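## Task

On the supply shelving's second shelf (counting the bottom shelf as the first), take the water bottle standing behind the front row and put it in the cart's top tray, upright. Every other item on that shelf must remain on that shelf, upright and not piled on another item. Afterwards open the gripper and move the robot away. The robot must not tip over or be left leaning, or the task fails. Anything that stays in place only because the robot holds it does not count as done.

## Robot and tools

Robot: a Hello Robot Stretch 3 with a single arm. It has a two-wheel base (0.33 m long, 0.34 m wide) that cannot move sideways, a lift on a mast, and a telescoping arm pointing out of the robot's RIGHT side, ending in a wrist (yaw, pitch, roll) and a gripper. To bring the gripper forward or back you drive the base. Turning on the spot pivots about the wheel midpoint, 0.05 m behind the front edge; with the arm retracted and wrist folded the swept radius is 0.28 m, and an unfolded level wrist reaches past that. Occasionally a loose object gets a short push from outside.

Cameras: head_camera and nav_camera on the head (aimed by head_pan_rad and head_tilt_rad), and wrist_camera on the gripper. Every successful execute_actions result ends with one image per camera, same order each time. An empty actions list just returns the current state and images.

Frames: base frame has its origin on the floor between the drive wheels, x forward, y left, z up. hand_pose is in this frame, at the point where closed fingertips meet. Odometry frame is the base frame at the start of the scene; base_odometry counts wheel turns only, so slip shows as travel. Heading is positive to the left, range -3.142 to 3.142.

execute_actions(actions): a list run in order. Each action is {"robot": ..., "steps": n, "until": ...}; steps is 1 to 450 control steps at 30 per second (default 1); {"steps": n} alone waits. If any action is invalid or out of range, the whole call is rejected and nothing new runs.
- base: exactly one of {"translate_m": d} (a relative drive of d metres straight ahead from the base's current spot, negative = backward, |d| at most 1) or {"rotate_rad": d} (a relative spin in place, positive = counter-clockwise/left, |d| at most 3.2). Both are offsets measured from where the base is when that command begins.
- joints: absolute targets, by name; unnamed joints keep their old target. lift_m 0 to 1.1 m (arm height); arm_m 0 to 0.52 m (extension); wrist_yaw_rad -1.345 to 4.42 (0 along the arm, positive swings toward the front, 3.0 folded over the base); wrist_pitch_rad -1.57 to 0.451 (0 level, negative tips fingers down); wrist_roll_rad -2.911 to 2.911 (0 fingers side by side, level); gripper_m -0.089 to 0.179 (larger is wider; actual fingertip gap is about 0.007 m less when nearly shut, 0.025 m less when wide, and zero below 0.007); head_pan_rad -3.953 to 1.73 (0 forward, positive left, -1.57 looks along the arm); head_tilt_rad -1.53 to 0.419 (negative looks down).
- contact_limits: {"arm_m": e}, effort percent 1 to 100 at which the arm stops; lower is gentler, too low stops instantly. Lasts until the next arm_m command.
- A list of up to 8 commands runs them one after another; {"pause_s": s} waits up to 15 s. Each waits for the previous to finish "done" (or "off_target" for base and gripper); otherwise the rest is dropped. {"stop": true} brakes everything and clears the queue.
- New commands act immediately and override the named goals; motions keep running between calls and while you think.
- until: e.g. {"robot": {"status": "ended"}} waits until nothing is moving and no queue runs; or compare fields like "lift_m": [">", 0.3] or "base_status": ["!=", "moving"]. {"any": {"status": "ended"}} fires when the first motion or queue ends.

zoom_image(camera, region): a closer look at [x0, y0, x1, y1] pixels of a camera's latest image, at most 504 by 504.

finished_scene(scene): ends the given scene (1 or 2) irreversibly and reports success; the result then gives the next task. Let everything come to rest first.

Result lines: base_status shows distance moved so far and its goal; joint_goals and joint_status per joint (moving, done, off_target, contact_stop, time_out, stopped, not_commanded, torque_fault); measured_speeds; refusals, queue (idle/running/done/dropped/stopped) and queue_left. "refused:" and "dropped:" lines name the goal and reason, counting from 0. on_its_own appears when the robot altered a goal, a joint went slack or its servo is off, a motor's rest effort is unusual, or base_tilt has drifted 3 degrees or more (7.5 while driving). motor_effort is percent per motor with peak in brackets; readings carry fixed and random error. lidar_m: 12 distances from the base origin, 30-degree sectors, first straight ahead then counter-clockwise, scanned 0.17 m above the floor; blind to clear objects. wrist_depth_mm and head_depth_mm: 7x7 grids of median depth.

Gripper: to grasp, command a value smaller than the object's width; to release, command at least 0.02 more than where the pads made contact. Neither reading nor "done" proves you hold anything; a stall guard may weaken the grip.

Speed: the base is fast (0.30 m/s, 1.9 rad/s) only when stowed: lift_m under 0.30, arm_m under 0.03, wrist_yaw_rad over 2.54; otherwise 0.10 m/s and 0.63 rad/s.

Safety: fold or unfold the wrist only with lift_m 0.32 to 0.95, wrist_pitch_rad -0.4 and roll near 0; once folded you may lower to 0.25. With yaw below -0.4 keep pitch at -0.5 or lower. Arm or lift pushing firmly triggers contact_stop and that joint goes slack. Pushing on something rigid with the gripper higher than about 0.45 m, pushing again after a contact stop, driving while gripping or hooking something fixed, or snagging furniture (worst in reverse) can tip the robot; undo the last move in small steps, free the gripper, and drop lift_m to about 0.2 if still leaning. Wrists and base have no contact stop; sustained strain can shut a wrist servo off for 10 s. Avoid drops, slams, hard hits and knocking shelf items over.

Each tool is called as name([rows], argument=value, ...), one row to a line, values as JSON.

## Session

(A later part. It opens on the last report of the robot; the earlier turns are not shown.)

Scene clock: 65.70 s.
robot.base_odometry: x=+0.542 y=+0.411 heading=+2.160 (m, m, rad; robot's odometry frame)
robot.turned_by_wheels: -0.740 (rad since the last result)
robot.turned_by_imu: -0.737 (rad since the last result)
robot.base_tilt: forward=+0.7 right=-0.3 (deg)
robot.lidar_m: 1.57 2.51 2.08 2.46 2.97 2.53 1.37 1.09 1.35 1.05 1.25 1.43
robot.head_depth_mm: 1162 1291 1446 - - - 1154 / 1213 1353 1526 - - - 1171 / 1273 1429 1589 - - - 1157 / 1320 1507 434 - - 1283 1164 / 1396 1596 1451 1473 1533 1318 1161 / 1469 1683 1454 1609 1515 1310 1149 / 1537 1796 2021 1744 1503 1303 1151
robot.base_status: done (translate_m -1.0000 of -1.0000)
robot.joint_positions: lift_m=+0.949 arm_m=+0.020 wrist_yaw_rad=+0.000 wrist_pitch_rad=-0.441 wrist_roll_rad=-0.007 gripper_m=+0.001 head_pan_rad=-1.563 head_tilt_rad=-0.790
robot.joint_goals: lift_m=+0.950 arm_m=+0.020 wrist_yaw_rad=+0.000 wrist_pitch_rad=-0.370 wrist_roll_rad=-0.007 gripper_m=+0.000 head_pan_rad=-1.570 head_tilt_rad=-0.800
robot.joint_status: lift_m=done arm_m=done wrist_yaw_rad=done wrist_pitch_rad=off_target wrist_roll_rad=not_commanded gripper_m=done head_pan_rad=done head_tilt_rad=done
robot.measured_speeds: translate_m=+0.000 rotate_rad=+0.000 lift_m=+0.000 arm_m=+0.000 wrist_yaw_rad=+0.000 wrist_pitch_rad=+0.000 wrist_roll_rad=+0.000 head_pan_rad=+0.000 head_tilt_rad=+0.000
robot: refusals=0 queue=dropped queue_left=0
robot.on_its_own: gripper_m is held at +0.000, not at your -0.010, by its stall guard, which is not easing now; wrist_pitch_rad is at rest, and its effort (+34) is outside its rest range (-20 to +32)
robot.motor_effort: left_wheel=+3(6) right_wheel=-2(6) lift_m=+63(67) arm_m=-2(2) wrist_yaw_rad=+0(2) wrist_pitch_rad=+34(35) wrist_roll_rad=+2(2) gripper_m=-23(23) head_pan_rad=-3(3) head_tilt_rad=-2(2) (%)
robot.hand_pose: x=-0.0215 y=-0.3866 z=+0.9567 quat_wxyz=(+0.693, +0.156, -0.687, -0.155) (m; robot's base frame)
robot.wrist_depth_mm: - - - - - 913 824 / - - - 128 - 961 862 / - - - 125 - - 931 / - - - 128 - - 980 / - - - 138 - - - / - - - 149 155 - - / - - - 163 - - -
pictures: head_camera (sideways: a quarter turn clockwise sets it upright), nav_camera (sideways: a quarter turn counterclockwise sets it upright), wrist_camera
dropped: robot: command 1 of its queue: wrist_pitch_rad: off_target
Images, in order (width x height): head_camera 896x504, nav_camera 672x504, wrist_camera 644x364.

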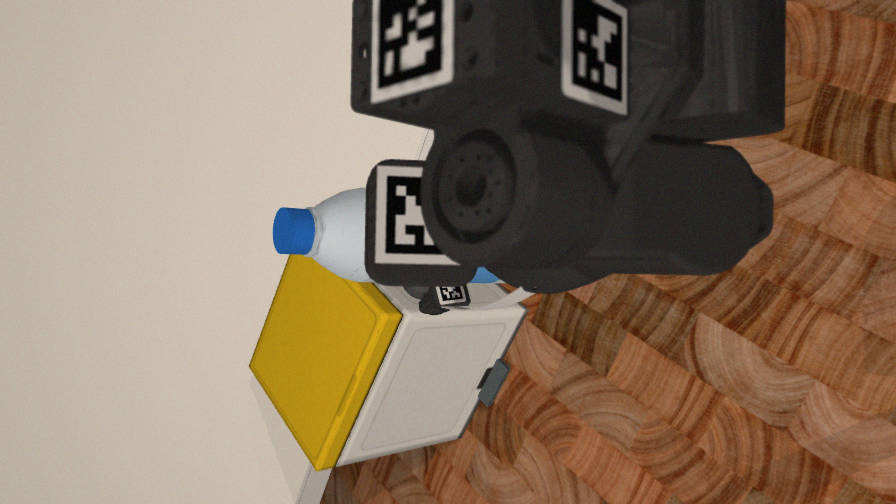

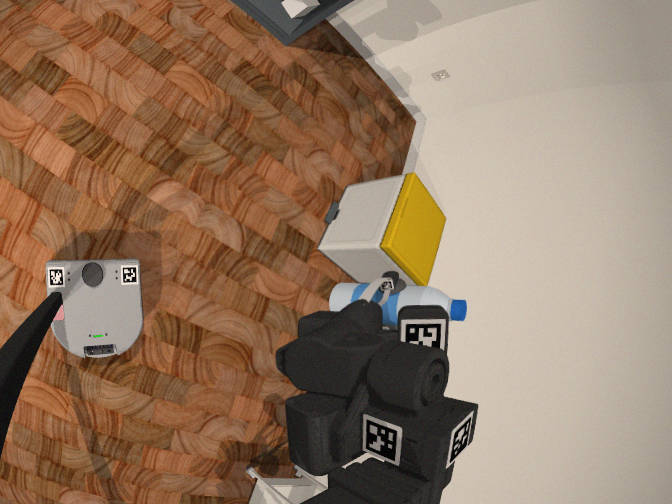

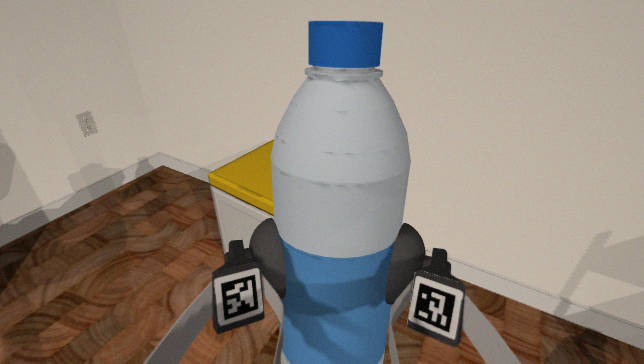

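execute_actions([
  {"robot":[{"base":{"translate_m":-0.73}},{"base":{"rotate_rad":-0.56}},{"joints":{"arm_m":0.36}},{"joints":{"lift_m":0.87}}],"steps":450,"until":{"robot":{"status":"ended"}}},
  {"steps":450,"until":{"robot":{"status":"ended"}}},
])

Scene clock: 81.37 s.
robot.base_odometry: x=+0.947 y=-0.195 heading=+1.600 (m, m, rad; robot's odometry frame)
robot.turned_by_wheels: -0.560 (rad since the last result)
robot.turned_by_imu: -0.556 (rad since the last result)
robot.base_tilt: forward=+0.7 right=-0.2 (deg)
robot.lidar_m: 2.08 2.29 2.89 2.44 2.72 2.00 1.88 1.54 0.62 0.58 1.04 1.32
robot.head_depth_mm: 912 1050 1188 - - 1309 1147 / 903 997 - 974 1122 1278 1167 / 898 979 1010 915 1107 1276 1160 / 888 980 995 906 1105 1265 1154 / 881 1004 1026 881 1100 1255 1153 / 870 986 1144 1355 1507 1311 1151 / 862 983 1127 1339 1494 1300 1147
robot.base_status: done (rotate_rad -0.5598 of -0.5600)
robot.joint_positions: lift_m=+0.870 arm_m=+0.360 wrist_yaw_rad=+0.000 wrist_pitch_rad=-0.440 wrist_roll_rad=-0.007 gripper_m=+0.001 head_pan_rad=-1.563 head_tilt_rad=-0.790
robot.joint_goals: lift_m=+0.870 arm_m=+0.360 wrist_yaw_rad=+0.000 wrist_pitch_rad=-0.370 wrist_roll_rad=-0.007 gripper_m=+0.000 head_pan_rad=-1.570 head_tilt_rad=-0.800
robot.joint_status: lift_m=done arm_m=done wrist_yaw_rad=done wrist_pitch_rad=off_target wrist_roll_rad=not_commanded gripper_m=done head_pan_rad=done head_tilt_rad=done
robot.measured_speeds: translate_m=+0.000 rotate_rad=+0.000 lift_m=+0.000 arm_m=+0.000 wrist_yaw_rad=+0.000 wrist_pitch_rad=+0.000 wrist_roll_rad=+0.000 head_pan_rad=+0.000 head_tilt_rad=+0.000
robot: refusals=0 queue=done queue_left=0
robot.on_its_own: gripper_m is held at +0.000, not at your -0.010, by its stall guard, which is not easing now; wrist_pitch_rad is at rest, and its effort (+33) is outside its rest range (-20 to +32)
robot.motor_effort: left_wheel=+2(5) right_wheel=-2(6) lift_m=+22(61) arm_m=+3(8) wrist_yaw_rad=+0(0) wrist_pitch_rad=+33(33) wrist_roll_rad=+2(2) gripper_m=-23(23) head_pan_rad=-2(4) head_tilt_rad=-4(3) (%)
robot.hand_pose: x=-0.0216 y=-0.7263 z=+0.8782 quat_wxyz=(+0.693, +0.155, -0.687, -0.154) (m; robot's base frame)
robot.wrist_depth_mm: 367 371 375 370 383 387 393 / 400 399 406 127 412 420 424 / 432 440 445 125 438 467 471 / 479 479 487 128 485 514 513 / 535 533 523 138 416 439 573 / 591 610 387 149 156 418 391 / 671 683 346 163 338 360 343
pictures: head_camera (sideways: a quarter turn clockwise sets it upright), nav_camera (sideways: a quarter turn counterclockwise sets it upright), wrist_camera
Images, in order (width x height): head_camera 896x504, nav_camera 672x504, wrist_camera 644x364.

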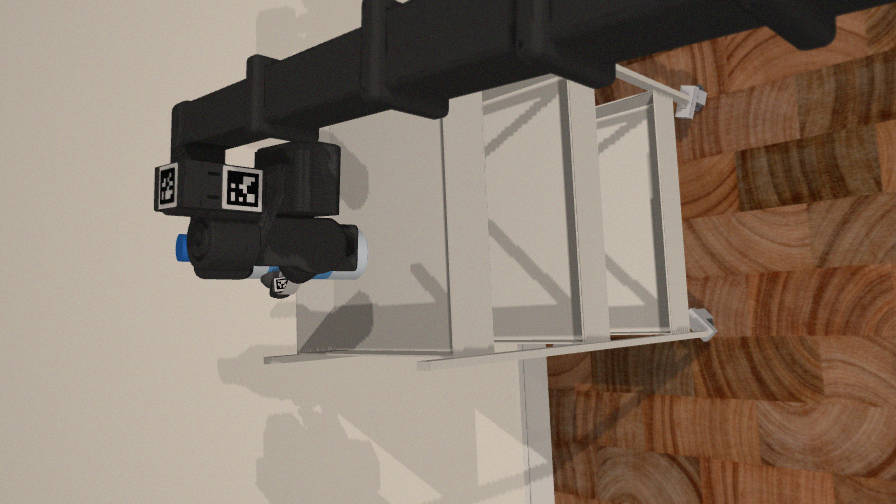

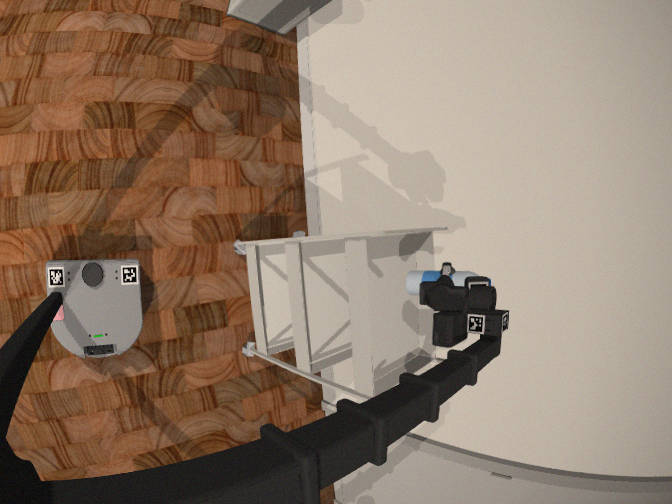

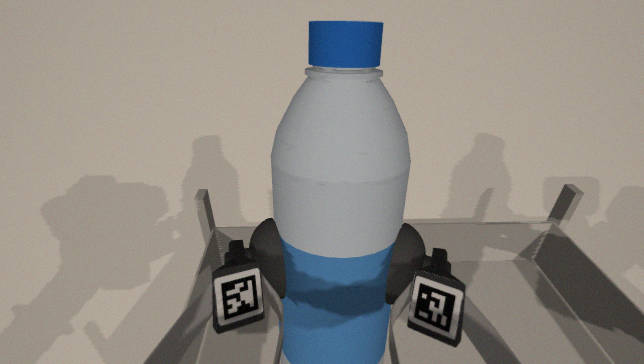

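execute_actions([
  {"robot":{"joints":{"lift_m":0.77,"arm_m":0.38}},"steps":450,"until":{"robot":{"status":"ended"}}},
  {"robot":{"joints":{"lift_m":0.71}},"steps":150,"until":{"robot":{"wrist_pitch_rad":[">",-0.43]}}},
  {"robot":{"stop":true},"steps":10},
])

Scene clock: 83.77 s.
robot.base_odometry: x=+0.947 y=-0.195 heading=+1.600 (m, m, rad; robot's odometry frame)
robot.turned_by_wheels: +0.000 (rad since the last result)
robot.turned_by_imu: +0.001 (rad since the last result)
robot.base_tilt: forward=+0.7 right=-0.3 (deg)
robot.lidar_m: 2.08 2.30 2.91 2.43 2.72 2.01 1.88 1.54 0.63 0.58 1.03 1.32
robot.head_depth_mm: 912 1047 1188 907 1560 - - / 911 1032 1072 - - 1256 1175 / 901 1022 - 837 1115 1273 1163 / 885 1010 1035 885 1108 1267 1162 / 879 998 1027 881 1103 1246 1154 / 874 993 1137 1355 1506 1312 1147 / 867 981 1129 1339 1501 1302 1146
robot.base_status: done (rotate_rad -0.5598 of -0.5600)
robot.joint_positions: lift_m=+0.765 arm_m=+0.380 wrist_yaw_rad=+0.000 wrist_pitch_rad=-0.413 wrist_roll_rad=-0.007 gripper_m=+0.001 head_pan_rad=-1.563 head_tilt_rad=-0.790
robot.joint_goals: lift_m=+0.764 arm_m=+0.380 wrist_yaw_rad=+0.000 wrist_pitch_rad=-0.370 wrist_roll_rad=-0.007 gripper_m=+0.000 head_pan_rad=-1.570 head_tilt_rad=-0.800
robot.joint_status: lift_m=moving arm_m=done wrist_yaw_rad=done wrist_pitch_rad=off_target wrist_roll_rad=not_commanded gripper_m=done head_pan_rad=done head_tilt_rad=done
robot.measured_speeds: translate_m=+0.000 rotate_rad=+0.000 lift_m=+0.000 arm_m=+0.000 wrist_yaw_rad=+0.000 wrist_pitch_rad=+0.000 wrist_roll_rad=+0.000 head_pan_rad=+0.000 head_tilt_rad=+0.000
robot: refusals=0 queue=stopped queue_left=0
robot.on_its_own: gripper_m is held at +0.000, not at your -0.010, by its stall guard, which is not easing now
robot.motor_effort: left_wheel=+2(2) right_wheel=-2(1) lift_m=+18(23) arm_m=+3(3) wrist_yaw_rad=+0(0) wrist_pitch_rad=+20(33) wrist_roll_rad=+2(2) gripper_m=-23(23) head_pan_rad=-3(3) head_tilt_rad=-3(3) (%)
robot.hand_pose: x=-0.0216 y=-0.7498 z=+0.7789 quat_wxyz=(+0.695, +0.146, -0.689, -0.145) (m; robot's base frame)
robot.wrist_depth_mm: 350 352 360 352 361 365 371 / 377 379 383 134 390 400 400 / 413 407 418 129 414 434 432 / 444 448 348 131 343 361 353 / 492 484 356 140 339 359 338 / 543 265 304 149 - 297 301 / 616 210 244 160 241 253 258
pictures: head_camera (sideways: a quarter turn clockwise sets it upright), nav_camera (sideways: a quarter turn counterclockwise sets it upright), wrist_camera
Images, in order (width x height): head_camera 896x504, nav_camera 672x504, wrist_camera 644x364.

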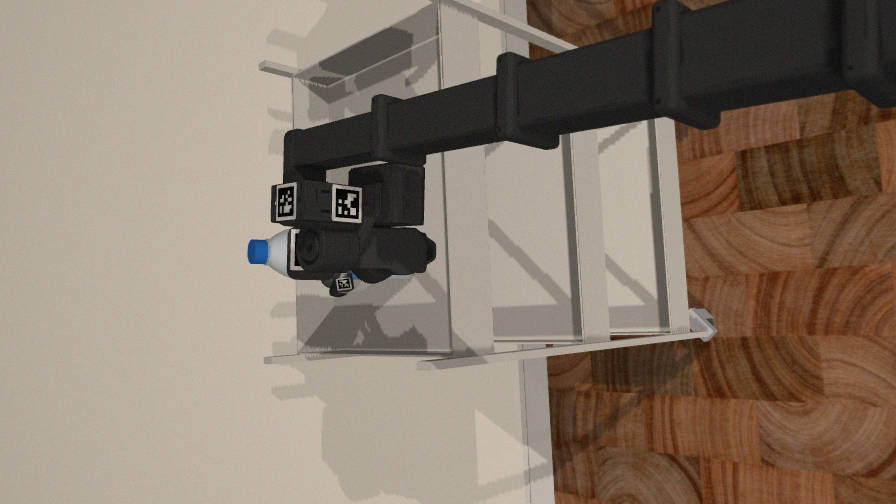

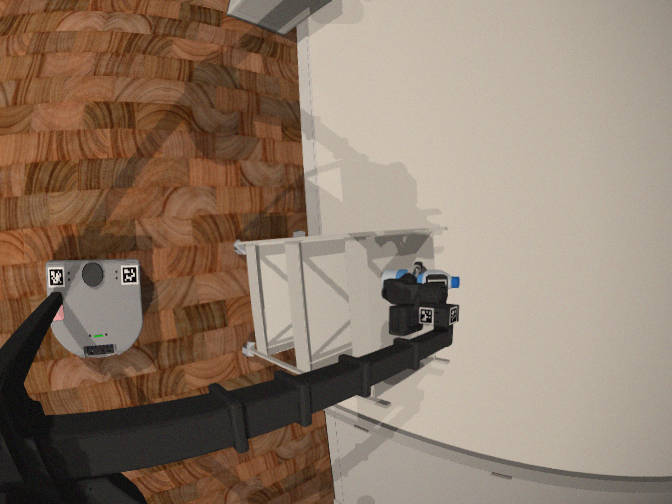

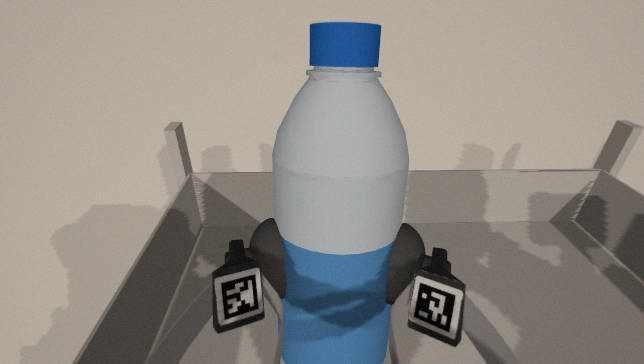

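execute_actions([
  {"robot":[{"joints":{"gripper_m":0.11}},{"joints":{"arm_m":0,"lift_m":0.8,"head_pan_rad":0.4,"head_tilt_rad":-0.35}}],"steps":450,"until":{"robot":{"status":"ended"}}},
])

Scene clock: 89.37 s.
robot.base_odometry: x=+0.947 y=-0.195 heading=+1.600 (m, m, rad; robot's odometry frame)
robot.turned_by_wheels: +0.000 (rad since the last result)
robot.turned_by_imu: +0.001 (rad since the last result)
robot.base_tilt: forward=+0.7 right=-0.4 (deg)
robot.lidar_m: 2.07 2.31 2.90 2.44 2.73 2.00 1.88 1.54 0.62 0.58 1.04 1.32
robot.head_depth_mm: 2140 2274 2406 2552 2535 1849 1476 / 2117 2216 2429 2574 2421 1872 1485 / 2186 2358 2459 2582 2347 1863 1486 / 2277 2428 2548 2660 2401 1850 1471 / 2283 2434 2571 2576 2426 1849 1475 / 2095 2527 2719 2940 2458 1850 1473 / 2504 2686 2866 3068 2437 1847 1477
robot.base_status: done (rotate_rad -0.5598 of -0.5600)
robot.joint_positions: lift_m=+0.799 arm_m=+0.000 wrist_yaw_rad=+0.000 wrist_pitch_rad=-0.393 wrist_roll_rad=-0.007 gripper_m=+0.110 head_pan_rad=+0.393 head_tilt_rad=-0.359
robot.joint_goals: lift_m=+0.800 arm_m=+0.000 wrist_yaw_rad=+0.000 wrist_pitch_rad=-0.370 wrist_roll_rad=-0.007 gripper_m=+0.110 head_pan_rad=+0.400 head_tilt_rad=-0.350
robot.joint_status: lift_m=done arm_m=done wrist_yaw_rad=done wrist_pitch_rad=off_target wrist_roll_rad=not_commanded gripper_m=done head_pan_rad=done head_tilt_rad=done
robot.measured_speeds: translate_m=+0.000 rotate_rad=+0.000 lift_m=+0.000 arm_m=+0.000 wrist_yaw_rad=+0.000 wrist_pitch_rad=+0.000 wrist_roll_rad=+0.000 head_pan_rad=+0.000 head_tilt_rad=+0.000
robot: refusals=0 queue=done queue_left=0
robot.motor_effort: left_wheel=+2(2) right_wheel=-1(2) lift_m=+58(60) arm_m=-2(5) wrist_yaw_rad=+0(0) wrist_pitch_rad=+10(20) wrist_roll_rad=+2(2) gripper_m=+0(92) head_pan_rad=+5(49) head_tilt_rad=+5(25) (%)
robot.hand_pose: x=-0.0216 y=-0.3727 z=+0.8177 quat_wxyz=(+0.696, +0.139, -0.691, -0.138) (m; robot's base frame)
robot.wrist_depth_mm: 668 692 699 693 710 714 734 / 735 745 758 741 757 784 794 / 796 823 800 643 713 803 834 / 889 876 565 534 547 500 877 / 966 966 864 773 790 - - / - - 699 705 703 - - / - - 978 554 577 976 -
pictures: head_camera (sideways: a quarter turn clockwise sets it upright), nav_camera (sideways: a quarter turn counterclockwise sets it upright), wrist_camera
Images, in order (width x height): head_camera 896x504, nav_camera 672x504, wrist_camera 644x364.

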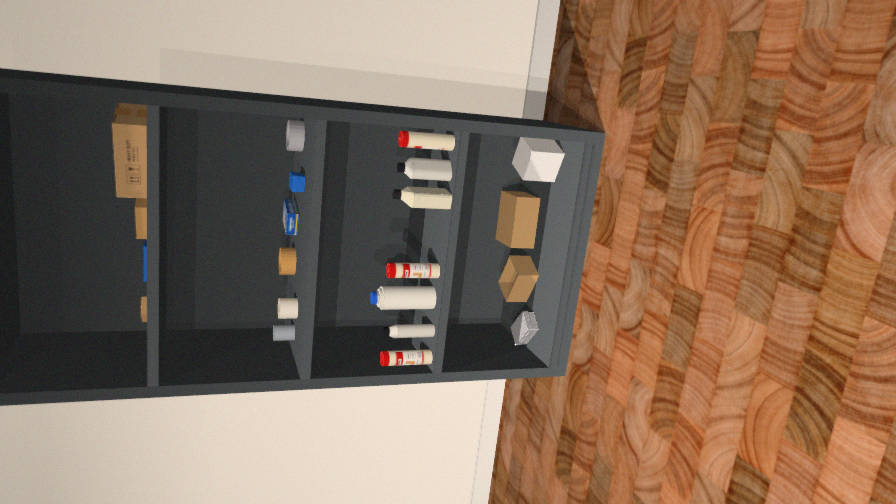

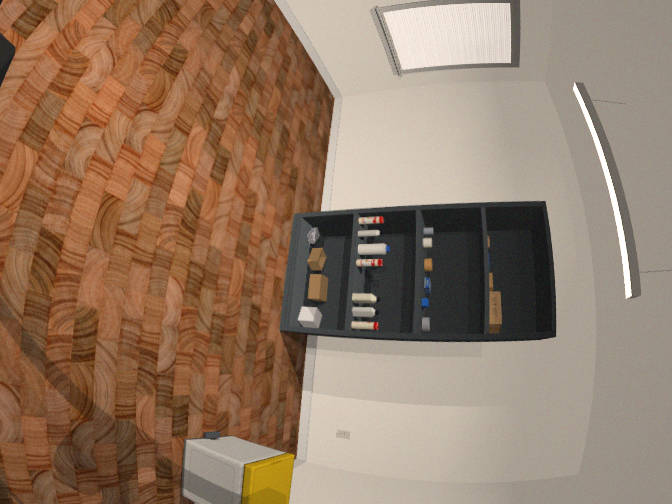

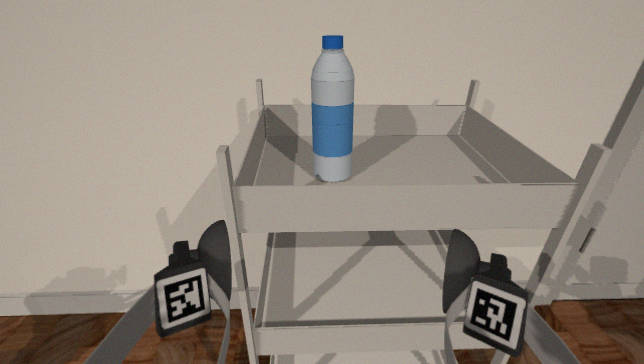

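finished_scene(scene=1)

The scene is finished: the task was done.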